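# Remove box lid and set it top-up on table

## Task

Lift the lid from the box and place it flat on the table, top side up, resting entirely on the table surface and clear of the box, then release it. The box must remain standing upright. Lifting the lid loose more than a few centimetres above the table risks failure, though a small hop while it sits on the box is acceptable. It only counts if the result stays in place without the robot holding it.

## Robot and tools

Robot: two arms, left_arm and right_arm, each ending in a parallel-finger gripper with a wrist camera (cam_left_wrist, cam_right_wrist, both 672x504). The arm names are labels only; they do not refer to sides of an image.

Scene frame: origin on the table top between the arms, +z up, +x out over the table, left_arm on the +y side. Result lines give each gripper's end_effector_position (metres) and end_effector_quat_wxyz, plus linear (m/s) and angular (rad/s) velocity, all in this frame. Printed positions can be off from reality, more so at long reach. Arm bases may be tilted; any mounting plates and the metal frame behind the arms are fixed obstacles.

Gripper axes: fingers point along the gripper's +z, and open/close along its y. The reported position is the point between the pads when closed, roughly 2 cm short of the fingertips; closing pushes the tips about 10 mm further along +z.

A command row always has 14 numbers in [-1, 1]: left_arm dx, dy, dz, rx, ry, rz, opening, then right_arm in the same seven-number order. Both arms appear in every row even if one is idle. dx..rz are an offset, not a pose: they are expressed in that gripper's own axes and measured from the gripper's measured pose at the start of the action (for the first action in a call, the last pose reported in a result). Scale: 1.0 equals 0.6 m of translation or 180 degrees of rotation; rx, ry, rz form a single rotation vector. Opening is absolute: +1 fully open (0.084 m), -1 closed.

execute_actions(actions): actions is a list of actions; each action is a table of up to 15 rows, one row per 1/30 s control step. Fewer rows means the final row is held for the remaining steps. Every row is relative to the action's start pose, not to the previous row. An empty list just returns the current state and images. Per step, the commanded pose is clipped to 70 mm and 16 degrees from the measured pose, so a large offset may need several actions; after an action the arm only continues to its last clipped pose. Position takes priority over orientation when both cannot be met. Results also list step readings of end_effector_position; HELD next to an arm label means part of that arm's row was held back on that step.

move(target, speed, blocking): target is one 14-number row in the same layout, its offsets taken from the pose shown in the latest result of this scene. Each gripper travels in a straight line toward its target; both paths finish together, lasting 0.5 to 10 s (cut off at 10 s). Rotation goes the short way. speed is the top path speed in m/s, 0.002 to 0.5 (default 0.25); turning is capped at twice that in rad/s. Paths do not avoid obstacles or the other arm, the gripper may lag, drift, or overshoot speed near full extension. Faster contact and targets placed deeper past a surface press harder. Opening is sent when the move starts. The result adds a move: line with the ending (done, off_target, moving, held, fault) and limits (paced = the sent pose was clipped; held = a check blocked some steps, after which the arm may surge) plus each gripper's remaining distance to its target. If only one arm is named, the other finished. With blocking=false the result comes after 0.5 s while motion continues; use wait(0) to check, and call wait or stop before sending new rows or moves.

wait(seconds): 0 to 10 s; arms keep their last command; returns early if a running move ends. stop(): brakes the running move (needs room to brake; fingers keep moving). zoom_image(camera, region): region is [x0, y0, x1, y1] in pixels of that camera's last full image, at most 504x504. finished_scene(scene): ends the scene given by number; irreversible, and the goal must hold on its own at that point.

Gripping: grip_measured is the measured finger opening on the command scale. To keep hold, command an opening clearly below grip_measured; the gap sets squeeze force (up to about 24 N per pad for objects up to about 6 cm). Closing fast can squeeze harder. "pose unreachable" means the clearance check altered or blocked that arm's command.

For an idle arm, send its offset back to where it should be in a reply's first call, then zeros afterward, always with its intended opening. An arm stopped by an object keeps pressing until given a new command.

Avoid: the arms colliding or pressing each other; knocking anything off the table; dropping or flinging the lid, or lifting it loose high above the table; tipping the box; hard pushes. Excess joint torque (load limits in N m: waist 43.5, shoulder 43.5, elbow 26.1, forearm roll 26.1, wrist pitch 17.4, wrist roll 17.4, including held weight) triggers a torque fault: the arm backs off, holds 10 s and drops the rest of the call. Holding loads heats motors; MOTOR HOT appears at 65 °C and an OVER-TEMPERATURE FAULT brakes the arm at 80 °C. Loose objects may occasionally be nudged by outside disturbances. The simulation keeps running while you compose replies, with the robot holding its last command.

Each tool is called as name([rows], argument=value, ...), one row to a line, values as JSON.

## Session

execute_actions(actions=[])

Scene clock: 0.00 s.
left_arm: end_effector_position=(+0.6766, +0.3957, +0.2796) grip_measured=+1.00 end_effector_quat_wxyz=(+0.300, +0.291, +0.751, -0.511) end_effector_velocity=(+0.000, -0.001, -0.000) end_effector_angular_velocity=(-0.001, +0.001, -0.000) | right_arm: end_effector_position=(+0.5492, -0.4679, +0.1817) grip_measured=+1.00 end_effector_quat_wxyz=(-0.005, +0.923, +0.013, +0.385) end_effector_velocity=(-0.000, -0.000, -0.000) end_effector_angular_velocity=(-0.001, +0.001, -0.000)
Joint positions: left_arm=[-0.125  0.535 -2.401 -0.319  1.531  4.103  0.084] | right_arm=[ 0.493 -0.405 -0.468 -1.899  1.005  1.416  0.084]
Joint velocities: left_arm=[-0.     0.001 -0.    -0.001  0.    -0.001  0.   ] | right_arm=[-0.    -0.     0.001  0.     0.001  0.     0.   ]
Joint torques (N m, as the arm reports them, + toward a larger angle): no reading
Hand target (left_arm): +0.677, +0.396, +0.280; +0.300, +0.291, +0.751, -0.511
Hand target (right_arm): +0.549, -0.468, +0.182; -0.005, +0.923, +0.013, +0.385

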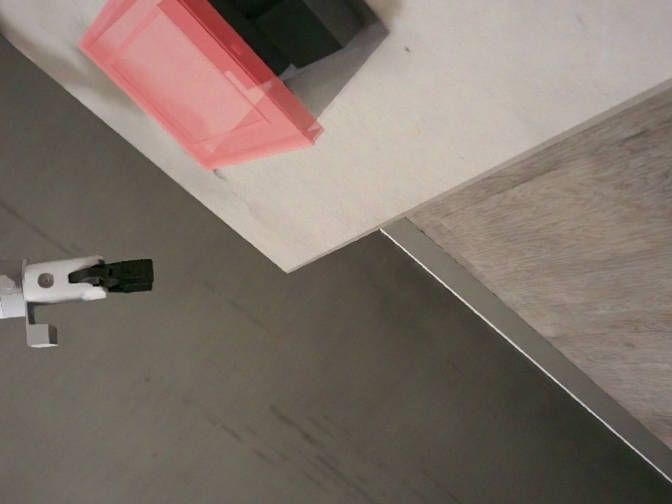

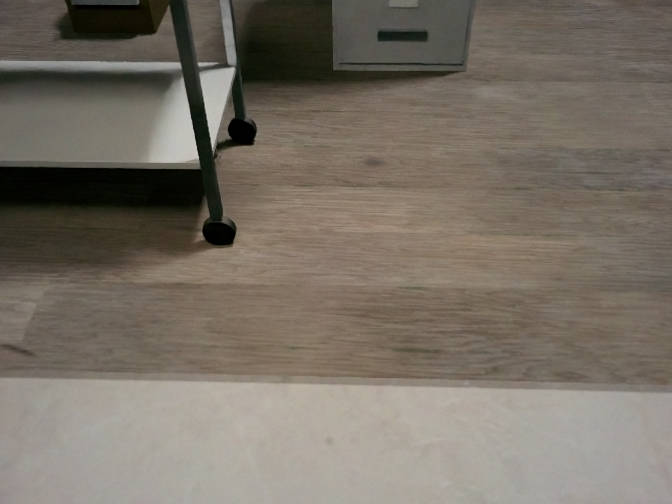

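zoom_image(camera="cam_left_wrist", region=[60, 0, 420, 200])

zoom_image(camera="cam_left_wrist", region=[220, 0, 420, 180])

zoom_image(camera="cam_left_wrist", region=[60, 0, 260, 180])

Region (60, 0, 420, 200) of cam_left_wrist's 672x504 image, scaled by 1.400, with more detail than that image has.

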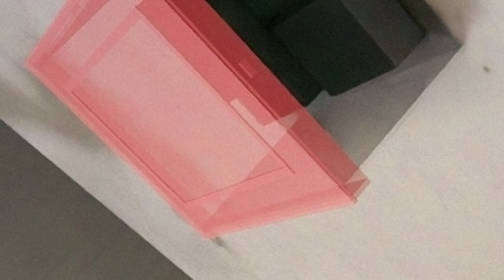

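Region (220, 0, 420, 180) of cam_left_wrist's 672x504 image, scaled by 2.520, with more detail than that image has; it fills the top 454 rows of this view, and the rest is white.

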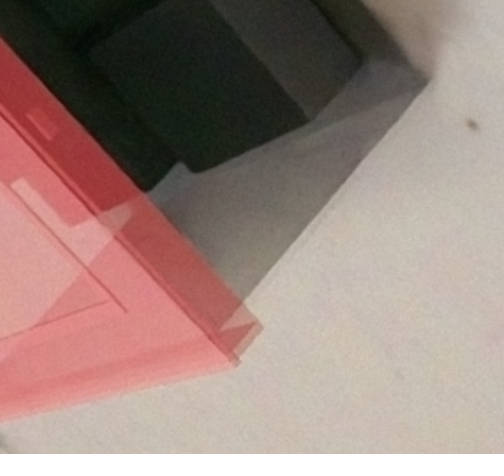

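Region (60, 0, 260, 180) of cam_left_wrist's 672x504 image, scaled by 2.520, with more detail than that image has; it fills the top 454 rows of this view, and the rest is white.

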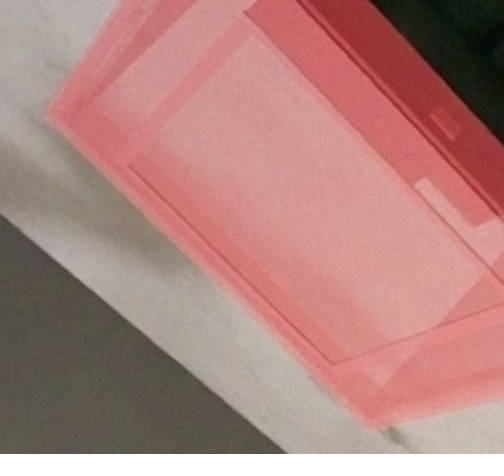

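move(target=[0.313,-0.1437,0.4432,-0.0409,0.1431,-0.2281,0.1, -0.1672,-0.5253,-0.0115,0.2572,-0.1933,0.1868,0.1], speed=0.38)

Scene clock: 95.93 s.
left_arm: end_effector_position=(+0.5311, +0.1429, +0.1120) grip_measured=+0.09 end_effector_quat_wxyz=(-0.049, +0.097, +0.882, -0.459) end_effector_velocity=(-0.001, -0.001, -0.000) end_effector_angular_velocity=(+0.000, +0.002, -0.001) | right_arm: end_effector_position=(+0.4650, -0.1547, +0.1149) grip_measured=+0.09 end_effector_quat_wxyz=(-0.459, +0.882, -0.095, +0.050) end_effector_velocity=(-0.001, +0.001, -0.001) end_effector_angular_velocity=(+0.014, -0.009, -0.018)
Joint positions: left_arm=[-0.251  0.408 -1.38   0.054  0.931  3.246  0.048] | right_arm=[ 0.293  0.449 -0.942 -2.039  0.092  2.272  0.048]
Joint velocities: left_arm=[-0.     0.001  0.001  0.    -0.    -0.002  0.   ] | right_arm=[ 0.006  0.009 -0.018 -0.15  -0.002  0.16  -0.   ]
Joint torques (N m, as the arm reports them, + toward a larger angle): left_arm=[-23.06 -13.39 -10.65   0.31  -0.37  -0.13] | right_arm=[ 19.48 -13.74  -3.78   0.2   -1.88  -0.19]
Hand target (left_arm): +0.531, +0.143, +0.112; -0.049, +0.097, +0.882, -0.459
Hand target (right_arm): +0.465, -0.155, +0.115; -0.459, +0.882, -0.096, +0.051
Off the commanded pose (left_arm): 0.001 m, 0 deg.
Off the commanded pose (right_arm): 0.000 m, 0 deg.
move: done

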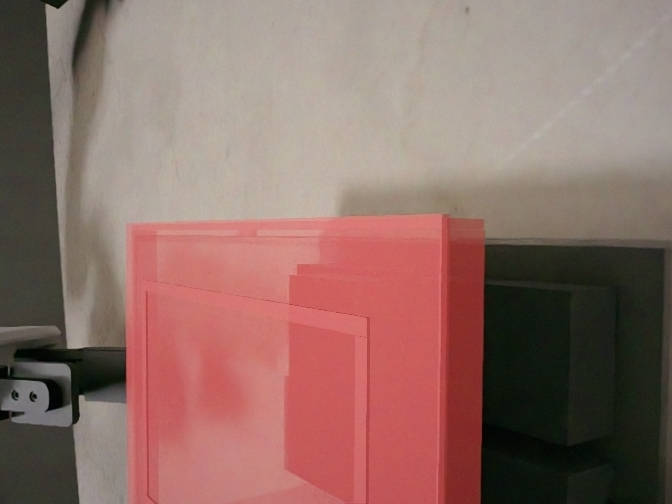

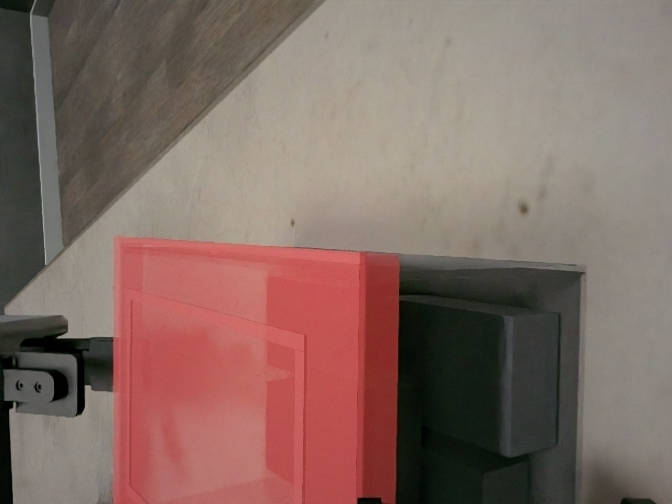

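execute_actions(actions=[])

zoom_image(camera="cam_left_wrist", region=[400, 200, 672, 300])

zoom_image(camera="cam_left_wrist", region=[330, 424, 672, 504])

zoom_image(camera="cam_right_wrist", region=[330, 230, 610, 330])

zoom_image(camera="cam_right_wrist", region=[330, 424, 672, 504])

zoom_image(camera="cam_left_wrist", region=[0, 204, 240, 504])

zoom_image(camera="cam_right_wrist", region=[0, 204, 240, 504])

Scene clock: 113.20 s.
left_arm: end_effector_position=(+0.5309, +0.1427, +0.1119) grip_measured=+0.09 end_effector_quat_wxyz=(-0.049, +0.097, +0.882, -0.459) end_effector_velocity=(-0.000, -0.000, -0.000) end_effector_angular_velocity=(+0.000, +0.001, -0.000) | right_arm: end_effector_position=(+0.4649, -0.1545, +0.1148) grip_measured=+0.09 end_effector_quat_wxyz=(-0.459, +0.882, -0.096, +0.051) end_effector_velocity=(-0.001, -0.000, -0.000) end_effector_angular_velocity=(-0.001, +0.003, -0.001)
Joint positions: left_arm=[-0.251  0.408 -1.38   0.054  0.931  3.246  0.048] | right_arm=[ 0.294  0.45  -0.944 -2.055  0.091  2.289  0.048]
Joint velocities: left_arm=[ 0.     0.     0.001  0.     0.    -0.001  0.   ] | right_arm=[-0.    -0.     0.001  0.002  0.001  0.001  0.   ]
Joint torques (N m, as the arm reports them, + toward a larger angle): left_arm=[-22.97 -13.39 -10.47   0.15  -0.47  -0.09] | right_arm=[ 19.61 -13.79  -3.43   0.    -2.02  -0.11]
Hand target (left_arm): +0.531, +0.143, +0.112; -0.049, +0.097, +0.882, -0.459
Hand target (right_arm): +0.465, -0.155, +0.115; -0.459, +0.882, -0.096, +0.051
Off the commanded pose (left_arm): 0.000 m, 0 deg.
Off the commanded pose (right_arm): 0.001 m, 0 deg.

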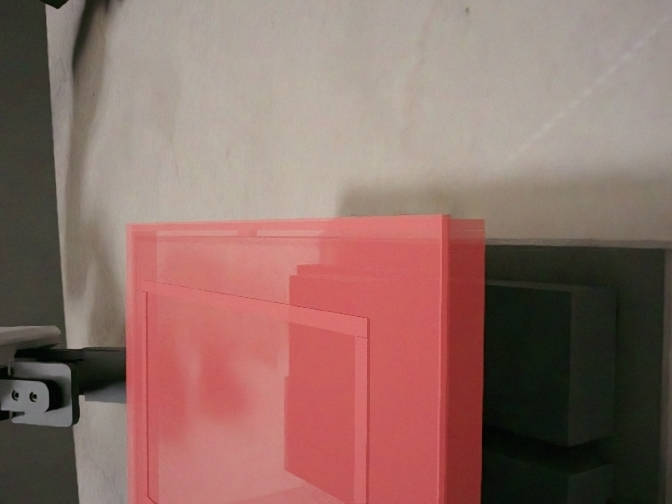

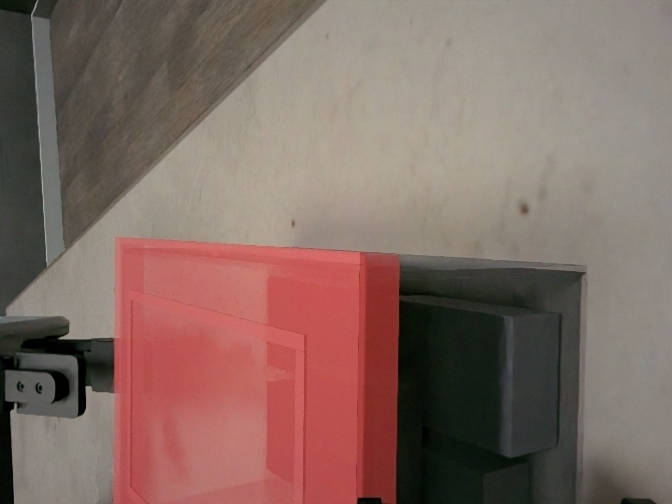

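Region (400, 200, 672, 300) of cam_left_wrist's 672x504 image, scaled by 1.853, with more detail than that image has; it fills the top 185 rows of this view, and the rest is white.

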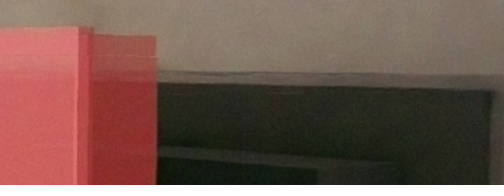

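Region (330, 424, 672, 504) of cam_left_wrist's 672x504 image, scaled by 1.474, with more detail than that image has; it fills the top 118 rows of this view, and the rest is white.

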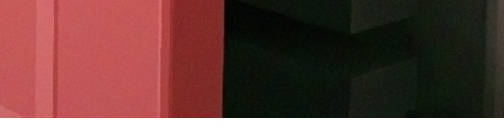

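Region (330, 230, 610, 330) of cam_right_wrist's 672x504 image, scaled by 1.800, with more detail than that image has; it fills the top 180 rows of this view, and the rest is white.

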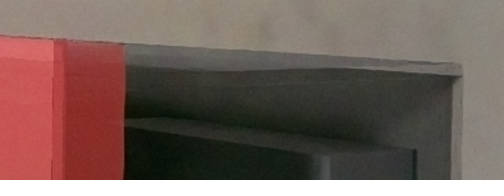

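Region (330, 424, 672, 504) of cam_right_wrist's 672x504 image, scaled by 1.474, with more detail than that image has; it fills the top 118 rows of this view, and the rest is white.

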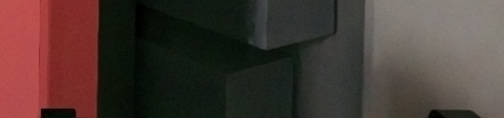

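Region (0, 204, 240, 504) of cam_left_wrist's 672x504 image, scaled by 1.680, with more detail than that image has; it fills the left 403 columns of this view, and the rest is white.

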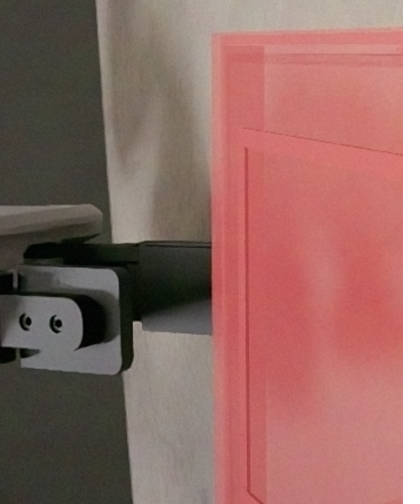

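Region (0, 204, 240, 504) of cam_right_wrist's 672x504 image, scaled by 1.680, with more detail than that image has; it fills the left 403 columns of this view, and the rest is white.

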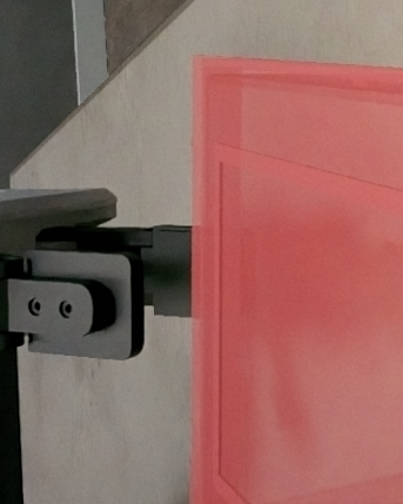

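move(target=[0.0015,-0.0182,0.033,0,0.0081,0.0057,-0.2, -0.015,-0.0529,0.0793,0,0.0081,0.0057,-0.2], speed=0.11)

Scene clock: 221.27 s.
left_arm: end_effector_position=(+0.5253, +0.1211, +0.1095) grip_measured=-0.22 end_effector_quat_wxyz=(-0.056, +0.111, +0.880, -0.459) end_effector_velocity=(-0.001, -0.002, -0.001) end_effector_angular_velocity=(-0.001, +0.002, -0.004) | right_arm: end_effector_position=(+0.4686, -0.0970, +0.1136) grip_measured=-0.22 end_effector_quat_wxyz=(-0.459, +0.880, -0.109, +0.057) end_effector_velocity=(+0.000, +0.002, -0.000) end_effector_angular_velocity=(+0.001, -0.003, -0.002)
Joint positions: left_arm=[-0.27   0.448 -1.385  0.06   0.922  3.241  0.035] | right_arm=[ 0.381  0.625 -1.09  -2.154  0.16   2.483  0.035]
Joint velocities: left_arm=[-0.001  0.003  0.001 -0.001  0.     0.     0.   ] | right_arm=[ 0.003  0.007 -0.007 -0.013  0.003  0.014  0.   ]
Joint torques (N m, as the arm reports them, + toward a larger angle): left_arm=[-23.42 -13.14 -10.47   0.25  -0.48  -0.08] | right_arm=[ 21.32 -14.59  -4.01   0.13  -1.63   0.22]
Hand target (left_arm): +0.525, +0.121, +0.110; -0.056, +0.111, +0.880, -0.459
Hand target (right_arm): +0.468, -0.097, +0.114; -0.459, +0.880, -0.109, +0.058
Off the commanded pose (left_arm): 0.000 m, 0 deg.
Off the commanded pose (right_arm): 0.000 m, 0 deg.
move: done

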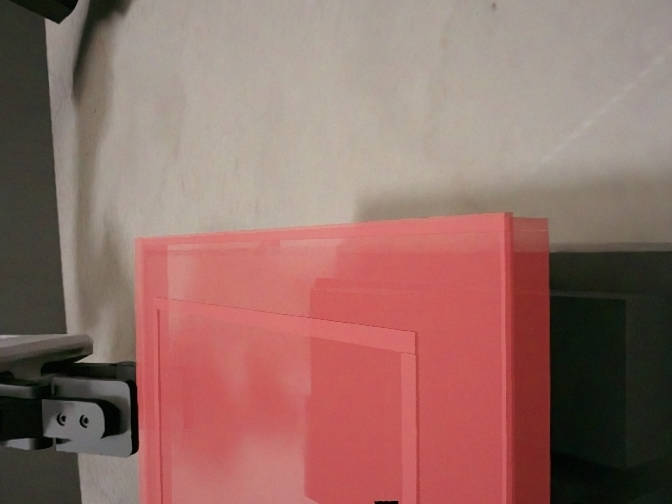

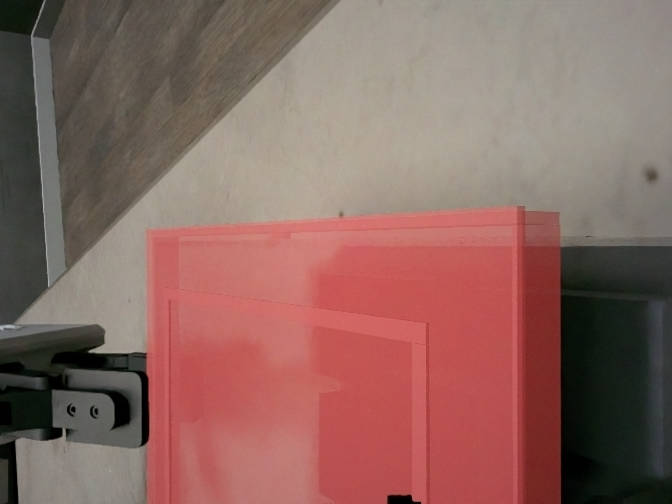

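zoom_image(camera="cam_left_wrist", region=[360, 444, 640, 504])

zoom_image(camera="cam_right_wrist", region=[360, 444, 640, 504])

zoom_image(camera="cam_left_wrist", region=[60, 340, 240, 480])

zoom_image(camera="cam_right_wrist", region=[60, 330, 240, 470])

zoom_image(camera="cam_right_wrist", region=[480, 190, 620, 280])

Region (360, 444, 640, 504) of cam_left_wrist's 672x504 image, scaled by 1.800, with more detail than that image has; it fills the top 108 rows of this view, and the rest is white.

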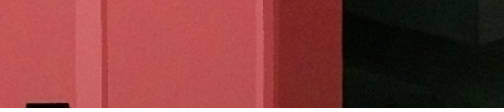

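Region (360, 444, 640, 504) of cam_right_wrist's 672x504 image, scaled by 1.800, with more detail than that image has; it fills the top 108 rows of this view, and the rest is white.

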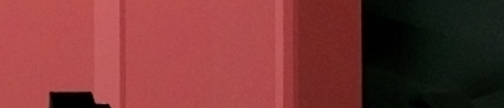

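Region (60, 340, 240, 480) of cam_left_wrist's 672x504 image, scaled by 2.800, with more detail than that image has.

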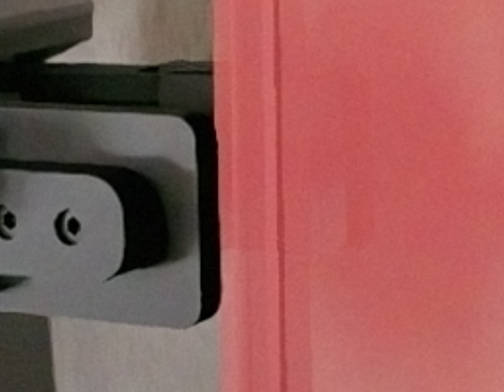

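Region (60, 330, 240, 470) of cam_right_wrist's 672x504 image, scaled by 2.800, with more detail than that image has.

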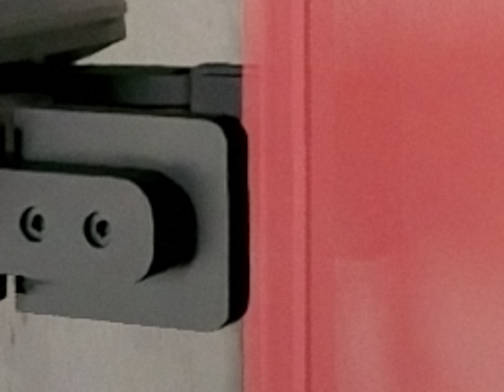

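Region (480, 190, 620, 280) of cam_right_wrist's 672x504 image, scaled by 3.600, with more detail than that image has; it fills the top 324 rows of this view, and the rest is white.

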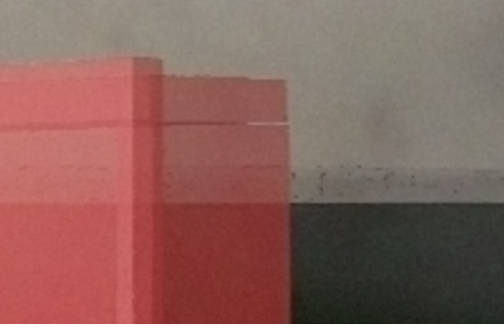

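execute_actions([
  [[0,0.0017,-0.0012,0,0,0,-0.26,0,0.0004,0.0003,0,0,0,-0.26],[0,0.0017,-0.0012,0,0,0,-0.31,0,0.0004,0.0003,0,0,0,-0.31],[0,0.0017,-0.0012,0,0,0,-0.35,0,0.0004,0.0003,0,0,0,-0.35],[0,0.0017,-0.0012,0,0,0,-0.39,0,0.0004,0.0003,0,0,0,-0.39],[0,0.0017,-0.0012,0,0,0,-0.42,0,0.0004,0.0003,0,0,0,-0.42],[0,0.0017,-0.0012,0,0,0,-0.45,0,0.0004,0.0003,0,0,0,-0.45],[0,0.0017,-0.0012,0,0,0,-0.47,0,0.0004,0.0003,0,0,0,-0.47],[0,0.0017,-0.0012,0,0,0,-0.49,0,0.0004,0.0003,0,0,0,-0.49],[0,0.0017,-0.0012,0,0,0,-0.51,0,0.0004,0.0003,0,0,0,-0.51],[0,0.0017,-0.0012,0,0,0,-0.53,0,0.0004,0.0003,0,0,0,-0.53],[0,0.0017,-0.0012,0,0,0,-0.55,0,0.0004,0.0003,0,0,0,-0.55],[0,0.0017,-0.0012,0,0,0,-0.57,0,0.0004,0.0003,0,0,0,-0.57],[0,0.0017,-0.0012,0,0,0,-0.59,0,0.0004,0.0003,0,0,0,-0.59]],
])

Scene clock: 271.07 s.
left_arm: end_effector_position=(+0.5257, +0.1224, +0.1091) grip_measured=-0.53 end_effector_quat_wxyz=(-0.056, +0.110, +0.880, -0.458) end_effector_velocity=(-0.001, -0.001, -0.000) end_effector_angular_velocity=(+0.000, +0.000, -0.002) | right_arm: end_effector_position=(+0.4685, -0.0971, +0.1131) grip_measured=-0.54 end_effector_quat_wxyz=(-0.459, +0.880, -0.109, +0.057) end_effector_velocity=(-0.000, +0.000, -0.000) end_effector_angular_velocity=(+0.001, +0.001, +0.000)
Joint positions: left_arm=[-0.268  0.447 -1.387  0.06   0.924  3.242  0.021] | right_arm=[ 0.38   0.626 -1.09  -2.156  0.16   2.484  0.021]
Joint velocities: left_arm=[-0.     0.001  0.001  0.     0.     0.     0.   ] | right_arm=[-0.     0.001 -0.001  0.    -0.001  0.001  0.   ]
Joint torques (N m, as the arm reports them, + toward a larger angle): left_arm=[-23.94 -12.9   -9.72   0.14  -0.33  -0.16] | right_arm=[ 22.1  -14.76  -4.3    0.25  -1.93  -0.1 ]
Hand target (left_arm): +0.526, +0.122, +0.109; -0.056, +0.111, +0.880, -0.459
Hand target (right_arm): +0.469, -0.097, +0.113; -0.459, +0.880, -0.109, +0.057
Off the commanded pose (left_arm): 0.000 m, 0 deg.
Off the commanded pose (right_arm): 0.000 m, 0 deg.
Step readings (end_effector_position):
0: left_arm (+0.5252, +0.1209, +0.1095) | right_arm (+0.4684, -0.0966, +0.1136)
1: left_arm (+0.5252, +0.1209, +0.1095) | right_arm (+0.4684, -0.0966, +0.1136)
2: left_arm (+0.5252, +0.1211, +0.1094) | right_arm (+0.4684, -0.0967, +0.1136)
4: left_arm (+0.5254, +0.1217, +0.1092) | right_arm (+0.4685, -0.0968, +0.1134)
8: left_arm (+0.5256, +0.1222, +0.1092) | right_arm (+0.4686, -0.0970, +0.1133)
15: end_effector_position above

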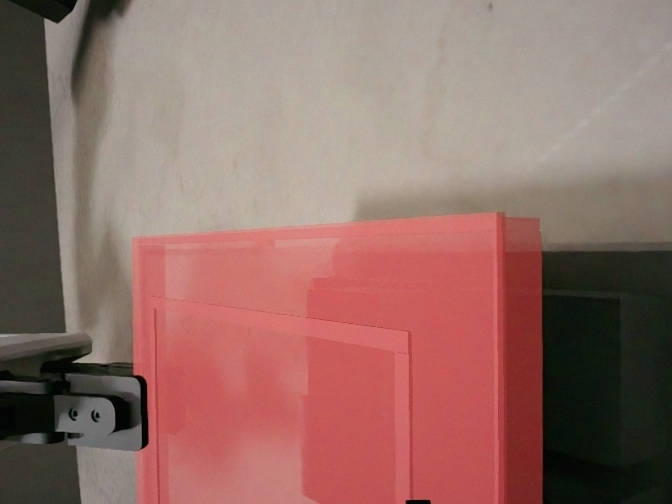

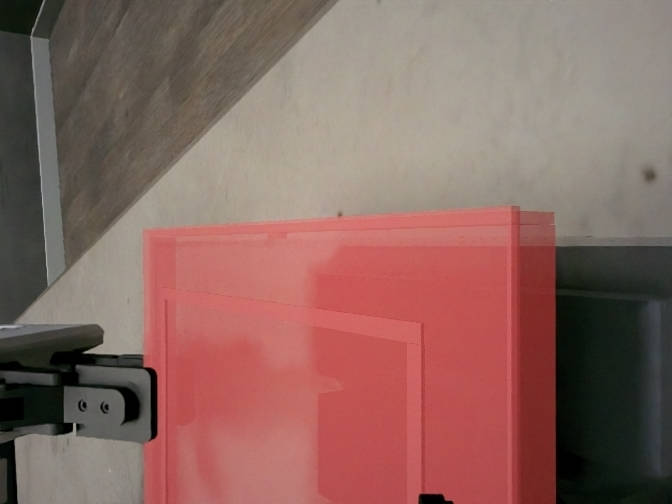

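move(target=[0,-0.0153,-0.0101,0,0,0,-0.64, 0,-0.0153,-0.0101,0,0,0,-0.64], speed=0.03)

Scene clock: 282.30 s.
left_arm: end_effector_position=(+0.5257, +0.1223, +0.1198) grip_measured=-0.53 end_effector_quat_wxyz=(-0.056, +0.110, +0.880, -0.458) end_effector_velocity=(-0.001, -0.000, +0.001) end_effector_angular_velocity=(+0.000, +0.002, -0.001) | right_arm: end_effector_position=(+0.4687, -0.0968, +0.1237) grip_measured=-0.53 end_effector_quat_wxyz=(-0.458, +0.880, -0.110, +0.058) end_effector_velocity=(-0.000, -0.000, +0.002) end_effector_angular_velocity=(-0.001, +0.004, +0.001)
Joint positions: left_arm=[-0.284  0.436 -1.386  0.06   0.936  3.227  0.021] | right_arm=[ 0.398  0.609 -1.077 -2.099  0.165  2.442  0.021]
Joint velocities: left_arm=[-0.002 -0.001  0.001 -0.     0.003 -0.003  0.   ] | right_arm=[ 0.002 -0.003  0.004  0.022  0.    -0.017  0.   ]
Joint torques (N m, as the arm reports them, + toward a larger angle): left_arm=[-25.88 -10.97  -7.81  -0.4   -0.01  -0.22] | right_arm=[ 24.68 -14.67  -5.41   0.38  -3.12  -0.1 ]
Hand target (left_arm): +0.526, +0.122, +0.120; -0.056, +0.110, +0.880, -0.458
Hand target (right_arm): +0.469, -0.097, +0.124; -0.459, +0.880, -0.109, +0.057
Off the commanded pose (left_arm): 0.000 m, 0 deg.
Off the commanded pose (right_arm): 0.000 m, 0 deg.
move: done

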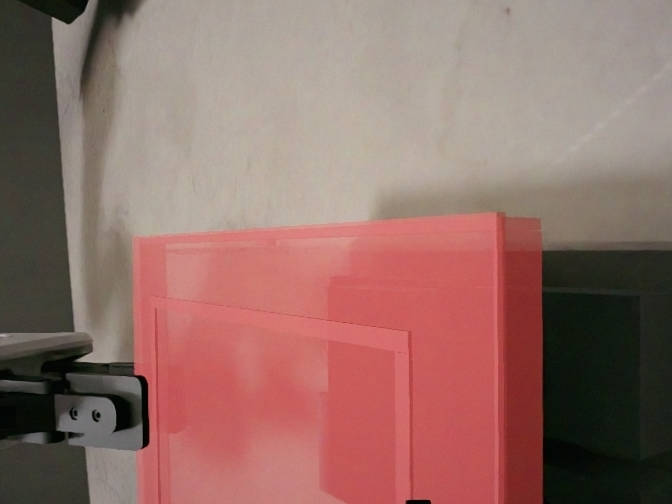

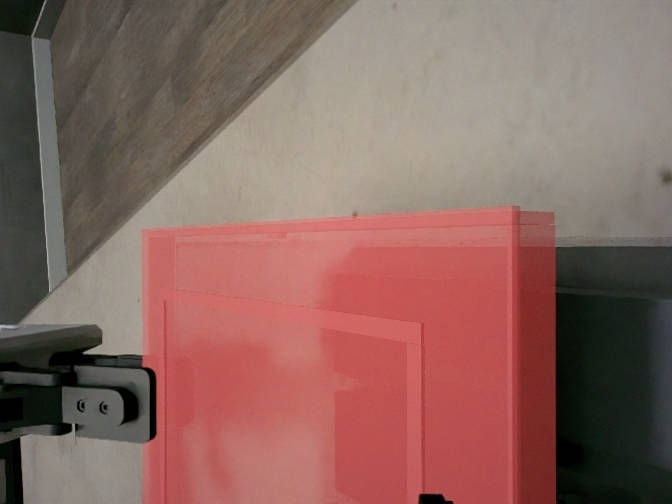

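move(target=[0,-0.0232,-0.0163,0,0,0,-0.64, 0,-0.0232,-0.0163,0,0,0,-0.64], speed=0.06)

Scene clock: 302.83 s.
left_arm: end_effector_position=(+0.5256, +0.1223, +0.1365) grip_measured=-0.53 end_effector_quat_wxyz=(-0.056, +0.110, +0.880, -0.458) end_effector_velocity=(-0.001, -0.001, +0.001) end_effector_angular_velocity=(+0.001, +0.003, -0.004) | right_arm: end_effector_position=(+0.4687, -0.0967, +0.1406) grip_measured=-0.54 end_effector_quat_wxyz=(-0.459, +0.880, -0.110, +0.058) end_effector_velocity=(+0.001, -0.001, +0.001) end_effector_angular_velocity=(-0.004, +0.001, +0.001)
Joint positions: left_arm=[-0.309  0.419 -1.388  0.059  0.956  3.203  0.021] | right_arm=[ 0.425  0.582 -1.056 -2.01   0.173  2.378  0.021]
Joint velocities: left_arm=[-0.002  0.     0.001  0.001  0.003 -0.003 -0.   ] | right_arm=[ 0.001 -0.004  0.004  0.024  0.003 -0.024  0.   ]
Joint torques (N m, as the arm reports them, + toward a larger angle): left_arm=[-25.99  -9.63  -6.88  -0.53   0.01  -0.09] | right_arm=[ 22.85 -13.34  -5.25  -0.01  -2.17  -0.1 ]
Hand target (left_arm): +0.526, +0.122, +0.137; -0.056, +0.110, +0.880, -0.458
Hand target (right_arm): +0.469, -0.097, +0.141; -0.459, +0.880, -0.110, +0.058
Off the commanded pose (left_arm): 0.000 m, 0 deg.
Off the commanded pose (right_arm): 0.000 m, 0 deg.
move: done

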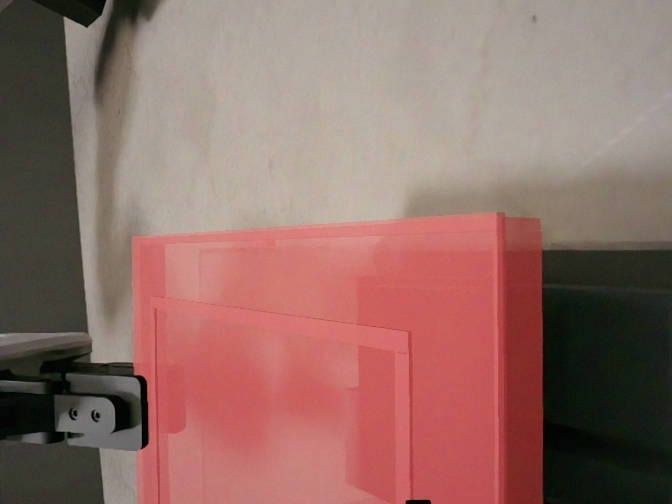

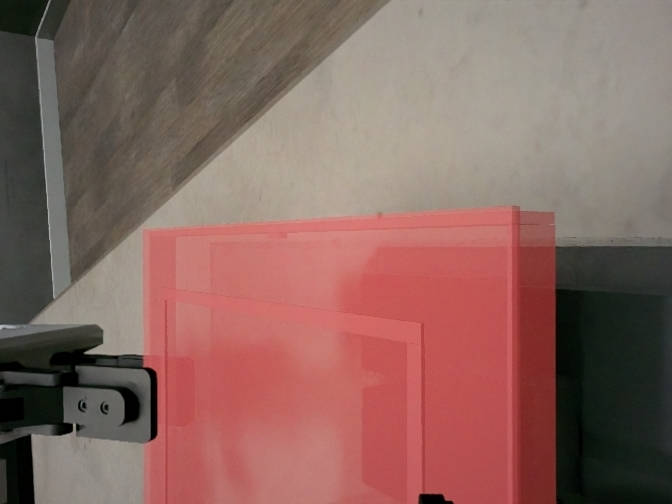

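move(target=[0.275,-0.0004,0.0005,0,0,0,-0.64, -0.275,-0.0004,0.0005,0,0,0,-0.64], speed=0.16)

Scene clock: 313.47 s.
left_arm: end_effector_position=(+0.3660, +0.1626, +0.1361) grip_measured=-0.53 end_effector_quat_wxyz=(-0.056, +0.111, +0.880, -0.459) end_effector_velocity=(-0.002, +0.001, +0.000) end_effector_angular_velocity=(-0.000, +0.001, +0.000) | right_arm: end_effector_position=(+0.3088, -0.0549, +0.1418) grip_measured=-0.54 end_effector_quat_wxyz=(-0.459, +0.880, -0.110, +0.057) end_effector_velocity=(-0.002, +0.001, +0.001) end_effector_angular_velocity=(+0.003, -0.004, +0.002)
Joint positions: left_arm=[-0.268 -0.094 -0.711  0.067  0.79   3.232  0.021] | right_arm=[ 0.701  0.665 -0.82  -2.402  0.442  3.061  0.021]
Joint velocities: left_arm=[ 0.001 -0.009  0.009 -0.001  0.     0.001 -0.   ] | right_arm=[ 0.005  0.001  0.003 -0.008  0.003  0.009 -0.   ]
Joint torques (N m, as the arm reports them, + toward a larger angle): left_arm=[-16.62  -4.62  -3.9   -0.22   0.3   -0.2 ] | right_arm=[ 18.87 -13.76  -8.54  -0.9   -0.31   0.01]
Hand target (left_arm): +0.366, +0.163, +0.136; -0.056, +0.110, +0.880, -0.459
Hand target (right_arm): +0.309, -0.055, +0.142; -0.459, +0.880, -0.110, +0.057
Off the commanded pose (left_arm): 0.000 m, 0 deg.
Off the commanded pose (right_arm): 0.002 m, 0 deg.
move: done

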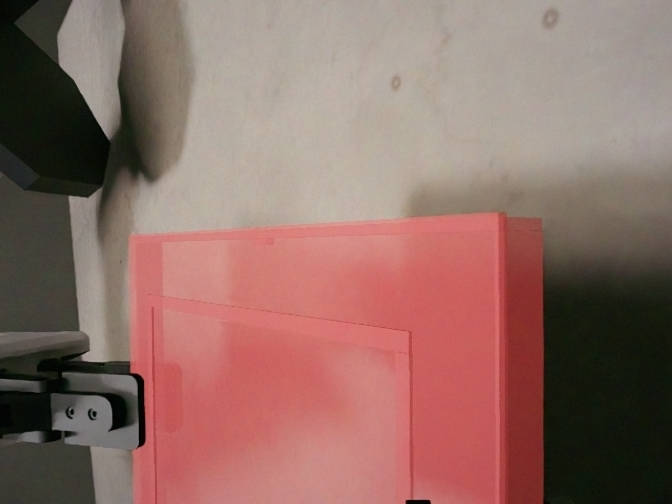

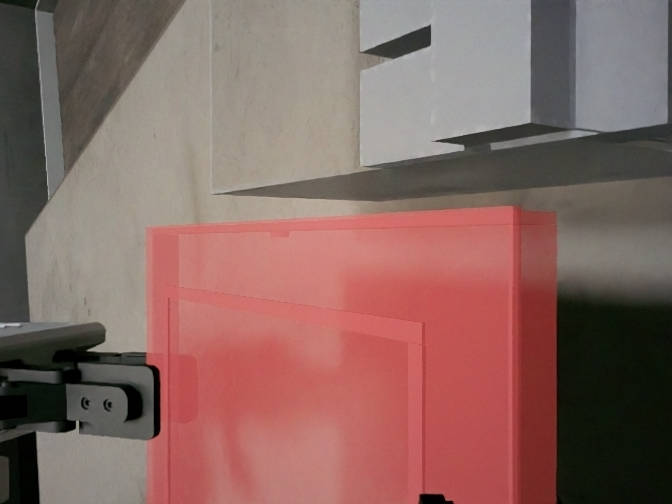

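move(target=[0.0423,0.1452,0.1009,0,0,0,-0.64, -0.0416,0.1482,0.103,0,0,0,-0.64], speed=0.14)

Scene clock: 331.90 s.
left_arm: end_effector_position=(+0.3417, +0.1690, +0.0302) grip_measured=-0.53 end_effector_quat_wxyz=(-0.056, +0.111, +0.880, -0.459) end_effector_velocity=(-0.000, -0.000, -0.002) end_effector_angular_velocity=(-0.001, +0.000, -0.000) | right_arm: end_effector_position=(+0.2845, -0.0491, +0.0336) grip_measured=-0.54 end_effector_quat_wxyz=(-0.459, +0.880, -0.110, +0.057) end_effector_velocity=(-0.001, +0.000, -0.002) end_effector_angular_velocity=(+0.002, -0.001, +0.001)
Joint positions: left_arm=[-0.033  0.031 -0.653  0.076  0.597  3.452  0.021] | right_arm=[ 0.51   0.883 -0.849 -2.782  0.598  3.277  0.02 ]
Joint velocities: left_arm=[ 0.004  0.005 -0.001 -0.001 -0.004  0.005 -0.   ] | right_arm=[-0.005  0.005 -0.001 -0.01   0.003  0.004  0.   ]
Joint torques (N m, as the arm reports them, + toward a larger angle): left_arm=[-14.7   -9.71  -4.79   0.74   0.    -0.26] | right_arm=[ 18.14 -12.82  -2.79  -0.58  -0.34   0.  ]
Hand target (left_arm): +0.342, +0.169, +0.030; -0.056, +0.111, +0.880, -0.459
Hand target (right_arm): +0.284, -0.049, +0.033; -0.459, +0.880, -0.109, +0.057
Off the commanded pose (left_arm): 0.000 m, 0 deg.
Off the commanded pose (right_arm): 0.000 m, 0 deg.
move: done

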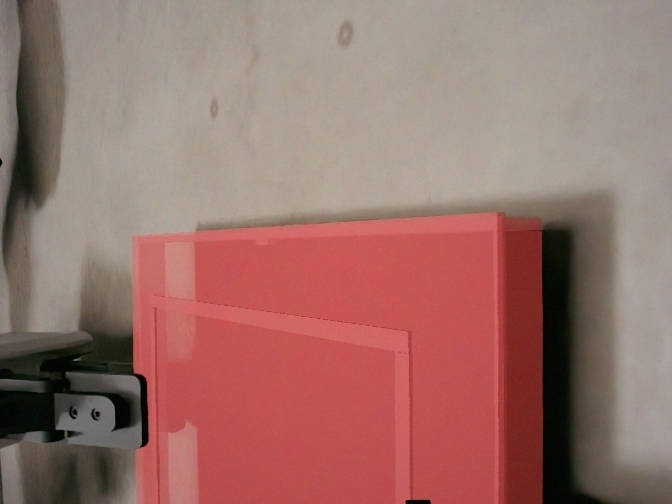

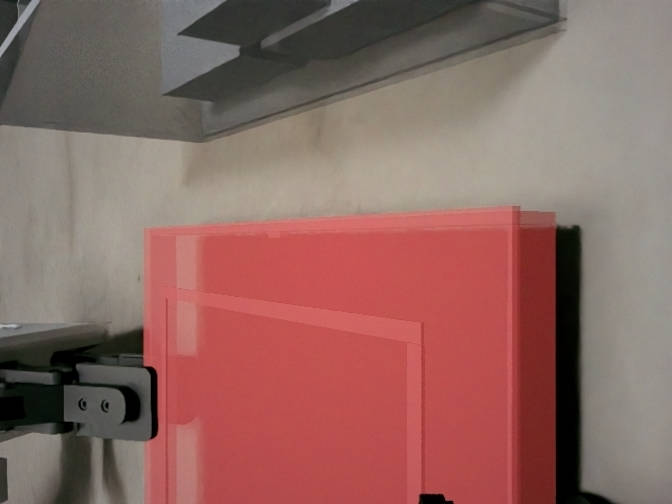

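execute_actions([
  [[0,0.001,0.0007,0,0,0,-0.58,0,0.0007,0.0005,0,0,0,-0.58],[0,0.002,0.0014,0,0,0,-0.53,0,0.0014,0.001,0,0,0,-0.54],[0,0.002,0.0014,0,0,0,-0.5,0,0.0014,0.001,0,0,0,-0.5],[0,0.002,0.0014,0,0,0,-0.47,0,0.0014,0.001,0,0,0,-0.47],[0,0.002,0.0014,0,0,0,-0.44,0,0.0014,0.001,0,0,0,-0.44],[0,0.0027,0.0004,0,0,0,-0.42,0,0.0021,0,0,0,0,-0.42],[0,0.0034,-0.0006,0,0,0,-0.4,0,0.0028,-0.001,0,0,0,-0.4],[0,0.0041,-0.0016,0,0,0,-0.4,0,0.0035,-0.002,0,0,0,-0.4],[0,0.0048,-0.0026,0,0,0,-0.4,0,0.0042,-0.003,0,0,0,-0.4],[0,0.0055,-0.0036,0,0,0,-0.4,0,0.0049,-0.004,0,0,0,-0.4],[0,0.0062,-0.0046,0,0,0,-0.4,0,0.0056,-0.005,0,0,0,-0.4],[0,0.0069,-0.0056,0,0,0,-0.4,0,0.0063,-0.006,0,0,0,-0.4],[0,0.0076,-0.0066,0,0,0,-0.4,0,0.007,-0.007,0,0,0,-0.4],[0,0.0083,-0.0076,0,0,0,-0.4,0,0.0077,-0.008,0,0,0,-0.4],[0,0.009,-0.0086,0,0,0,-0.4,0,0.0084,-0.009,0,0,0,-0.4]],
  [[0,0.0035,-0.005,0,0,0,-0.4,0,0.0035,-0.005,0,0,0,-0.4],[0,0.0049,-0.007,0,0,0,-0.4,0,0.0049,-0.007,0,0,0,-0.4],[0,0.0063,-0.009,0,0,0,-0.4,0,0.0063,-0.009,0,0,0,-0.4],[0,0.0077,-0.011,0,0,0,-0.4,0,0.0077,-0.011,0,0,0,-0.4],[0,0.0091,-0.014,0,0,0,-0.4,0,0.0091,-0.014,0,0,0,-0.4],[0,0.0105,-0.018,0,0,0,-0.4,0,0.0105,-0.018,0,0,0,-0.4],[0,0.012,-0.023,0,0,0,-0.4,0,0.012,-0.023,0,0,0,-0.4],[0,0.013,-0.029,0,0,0,-0.4,0,0.013,-0.029,0,0,0,-0.4],[0,0.014,-0.036,0,0,0,-0.4,0,0.014,-0.036,0,0,0,-0.4],[0,0.015,-0.043,0,0,0,-0.4,0,0.015,-0.043,0,0,0,-0.4],[0,0.015,-0.049,0,0,0,-0.4,0,0.015,-0.049,0,0,0,-0.4],[0,0.015,-0.054,0,0,0,-0.4,0,0.015,-0.054,0,0,0,-0.4],[0,0.015,-0.058,0,0,0,-0.4,0,0.015,-0.058,0,0,0,-0.4],[0,0.015,-0.061,0,0,0,-0.4,0,0.015,-0.061,0,0,0,-0.4],[0,0.015,-0.062,0,0,0,-0.4,0,0.015,-0.062,0,0,0,-0.4]],
])

Scene clock: 368.20 s.
left_arm: end_effector_position=(+0.3508, +0.2015, +0.0382) grip_measured=-0.42 end_effector_quat_wxyz=(-0.055, +0.110, +0.880, -0.458) end_effector_velocity=(+0.022, +0.070, +0.043) end_effector_angular_velocity=(+0.004, -0.011, +0.012) | right_arm: end_effector_position=(+0.2760, -0.0806, +0.0416) grip_measured=-0.42 end_effector_quat_wxyz=(-0.459, +0.880, -0.110, +0.057) end_effector_velocity=(-0.016, -0.067, +0.043) end_effector_angular_velocity=(+0.002, -0.002, -0.000)
Joint positions: left_arm=[-0.01  -0.036 -0.691  0.066  0.698  3.487  0.026] | right_arm=[ 0.497  0.775 -0.728 -2.801  0.611  3.284  0.026]
Joint velocities: left_arm=[-0.002 -0.187 -0.077 -0.019  0.247  0.025  0.   ] | right_arm=[ 0.036 -0.285  0.27   0.036 -0.014 -0.003  0.   ]
Joint torques (N m, as the arm reports them, + toward a larger angle): left_arm=[-13.4   -9.09  -5.27   0.72   0.29  -0.07] | right_arm=[ 16.61 -10.52  -2.69  -1.08  -0.28  -0.06]
Hand target (left_arm): +0.352, +0.208, +0.042; -0.056, +0.111, +0.880, -0.458
Hand target (right_arm): +0.274, -0.088, +0.046; -0.459, +0.880, -0.110, +0.057
Off the commanded pose (left_arm): 0.008 m, 0 deg.
Off the commanded pose (right_arm): 0.009 m, 0 deg.
Step readings (end_effector_position; steps 1 to 15: 1st action; 16 to 30: 2nd action):
0: left_arm (+0.3417, +0.1690, +0.0299) | right_arm (+0.2841, -0.0491, +0.0331)
1: left_arm (+0.3417, +0.1690, +0.0299) | right_arm (+0.2841, -0.0491, +0.0331)
2: left_arm (+0.3417, +0.1690, +0.0298) | right_arm (+0.2841, -0.0491, +0.0331)
4: left_arm (+0.3417, +0.1690, +0.0294) | right_arm (+0.2843, -0.0491, +0.0329)
8: left_arm (+0.3416, +0.1693, +0.0289) | right_arm (+0.2842, -0.0495, +0.0325)
15: left_arm (+0.3430, +0.1736, +0.0288) | right_arm (+0.2833, -0.0536, +0.0325)
16: left_arm (+0.3432, +0.1743, +0.0288) | right_arm (+0.2831, -0.0543, +0.0325)
17: left_arm (+0.3433, +0.1751, +0.0288) | right_arm (+0.2829, -0.0551, +0.0325)
19: left_arm (+0.3438, +0.1770, +0.0287) | right_arm (+0.2824, -0.0570, +0.0325)
23: left_arm (+0.3452, +0.1828, +0.0294) | right_arm (+0.2808, -0.0628, +0.0331)
30: end_effector_position above

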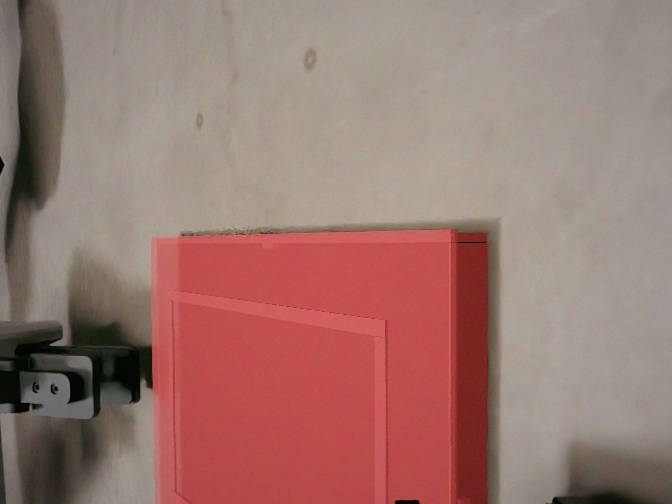

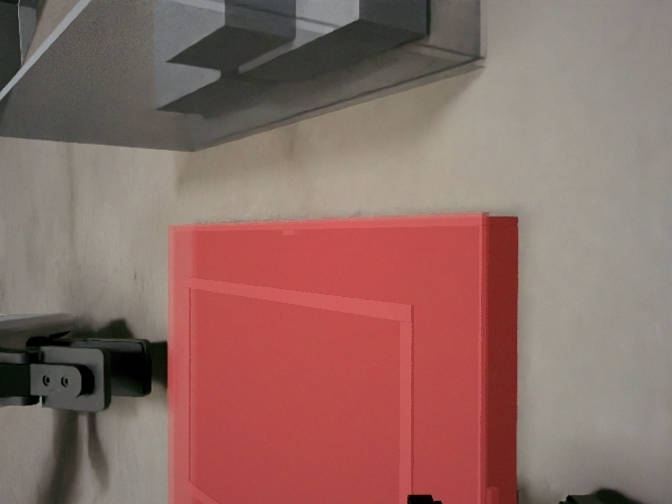

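execute_actions(actions=[])

Scene clock: 373.07 s.
left_arm: end_effector_position=(+0.3518, +0.2080, +0.0424) grip_measured=-0.42 end_effector_quat_wxyz=(-0.056, +0.111, +0.880, -0.458) end_effector_velocity=(-0.000, +0.000, +0.000) end_effector_angular_velocity=(+0.000, -0.001, -0.000) | right_arm: end_effector_position=(+0.2743, -0.0875, +0.0460) grip_measured=-0.42 end_effector_quat_wxyz=(-0.459, +0.880, -0.110, +0.057) end_effector_velocity=(+0.002, +0.000, +0.001) end_effector_angular_velocity=(+0.001, -0.003, -0.002)
Joint positions: left_arm=[-0.01  -0.055 -0.698  0.063  0.725  3.49   0.026] | right_arm=[ 0.501  0.746 -0.7   -2.797  0.61   3.283  0.026]
Joint velocities: left_arm=[-0.    -0.001  0.     0.001  0.    -0.    -0.   ] | right_arm=[ 0.001 -0.001 -0.002 -0.001  0.001 -0.     0.   ]
Joint torques (N m, as the arm reports them, + toward a larger angle): left_arm=[-13.32 -10.71  -6.5    0.57  -0.13  -0.08] | right_arm=[ 16.81 -11.82  -2.42  -0.74  -0.36  -0.08]
Hand target (left_arm): +0.352, +0.208, +0.042; -0.056, +0.111, +0.880, -0.458
Hand target (right_arm): +0.274, -0.088, +0.046; -0.459, +0.880, -0.110, +0.057
Off the commanded pose (left_arm): 0.000 m, 0 deg.
Off the commanded pose (right_arm): 0.001 m, 0 deg.

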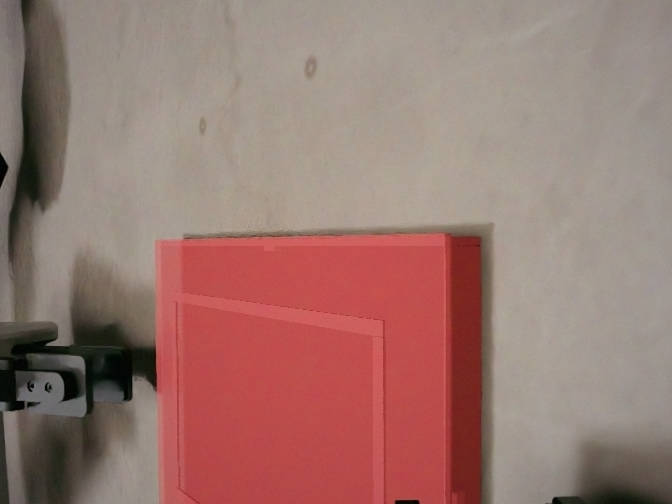

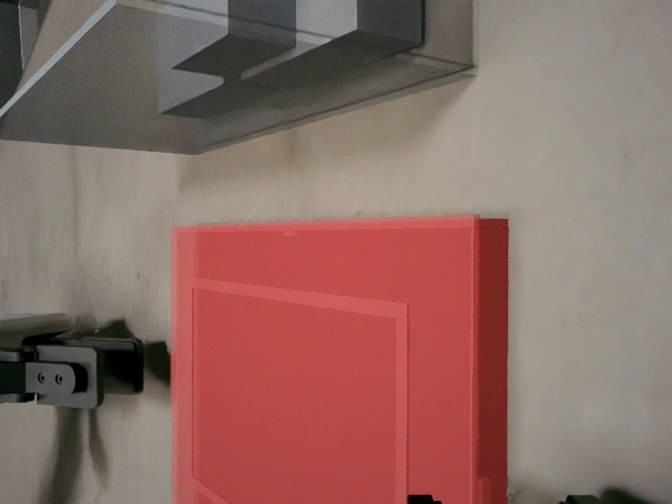

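execute_actions(actions=[])

Scene clock: 383.30 s.
left_arm: end_effector_position=(+0.3518, +0.2080, +0.0424) grip_measured=-0.42 end_effector_quat_wxyz=(-0.056, +0.111, +0.880, -0.458) end_effector_velocity=(-0.000, +0.000, +0.000) end_effector_angular_velocity=(+0.001, -0.001, -0.001) | right_arm: end_effector_position=(+0.2743, -0.0875, +0.0460) grip_measured=-0.42 end_effector_quat_wxyz=(-0.459, +0.880, -0.110, +0.057) end_effector_velocity=(-0.000, -0.000, +0.000) end_effector_angular_velocity=(-0.000, -0.001, +0.001)
Joint positions: left_arm=[-0.01  -0.055 -0.698  0.063  0.725  3.49   0.026] | right_arm=[ 0.501  0.746 -0.7   -2.797  0.61   3.283  0.026]
Joint velocities: left_arm=[-0.    -0.001  0.001  0.001  0.     0.    -0.   ] | right_arm=[ 0.001 -0.     0.     0.001 -0.    -0.001 -0.   ]
Joint torques (N m, as the arm reports them, + toward a larger angle): left_arm=[-13.21 -10.65  -6.59   0.51  -0.05  -0.11] | right_arm=[ 16.82 -11.95  -2.42  -0.91  -0.42  -0.07]
Hand target (left_arm): +0.352, +0.208, +0.042; -0.056, +0.111, +0.880, -0.458
Hand target (right_arm): +0.274, -0.088, +0.046; -0.459, +0.880, -0.110, +0.057
Off the commanded pose (left_arm): 0.000 m, 0 deg.
Off the commanded pose (right_arm): 0.001 m, 0 deg.

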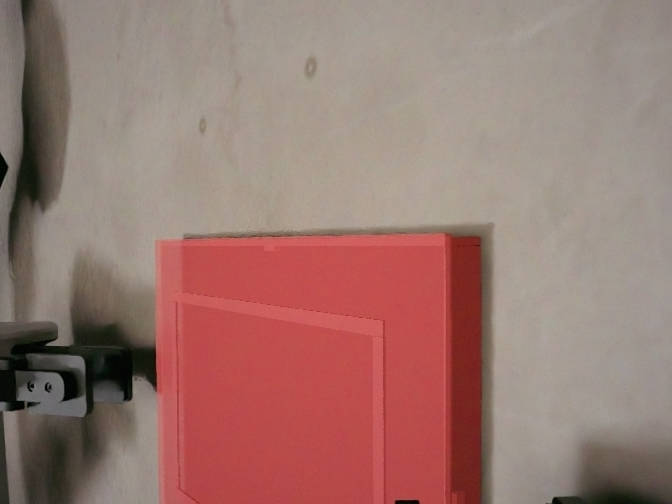

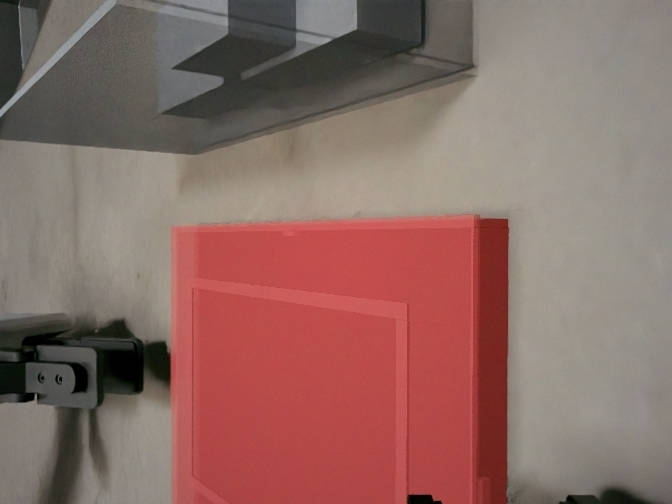

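finished_scene(scene=2)

The scene is finished: the task was done.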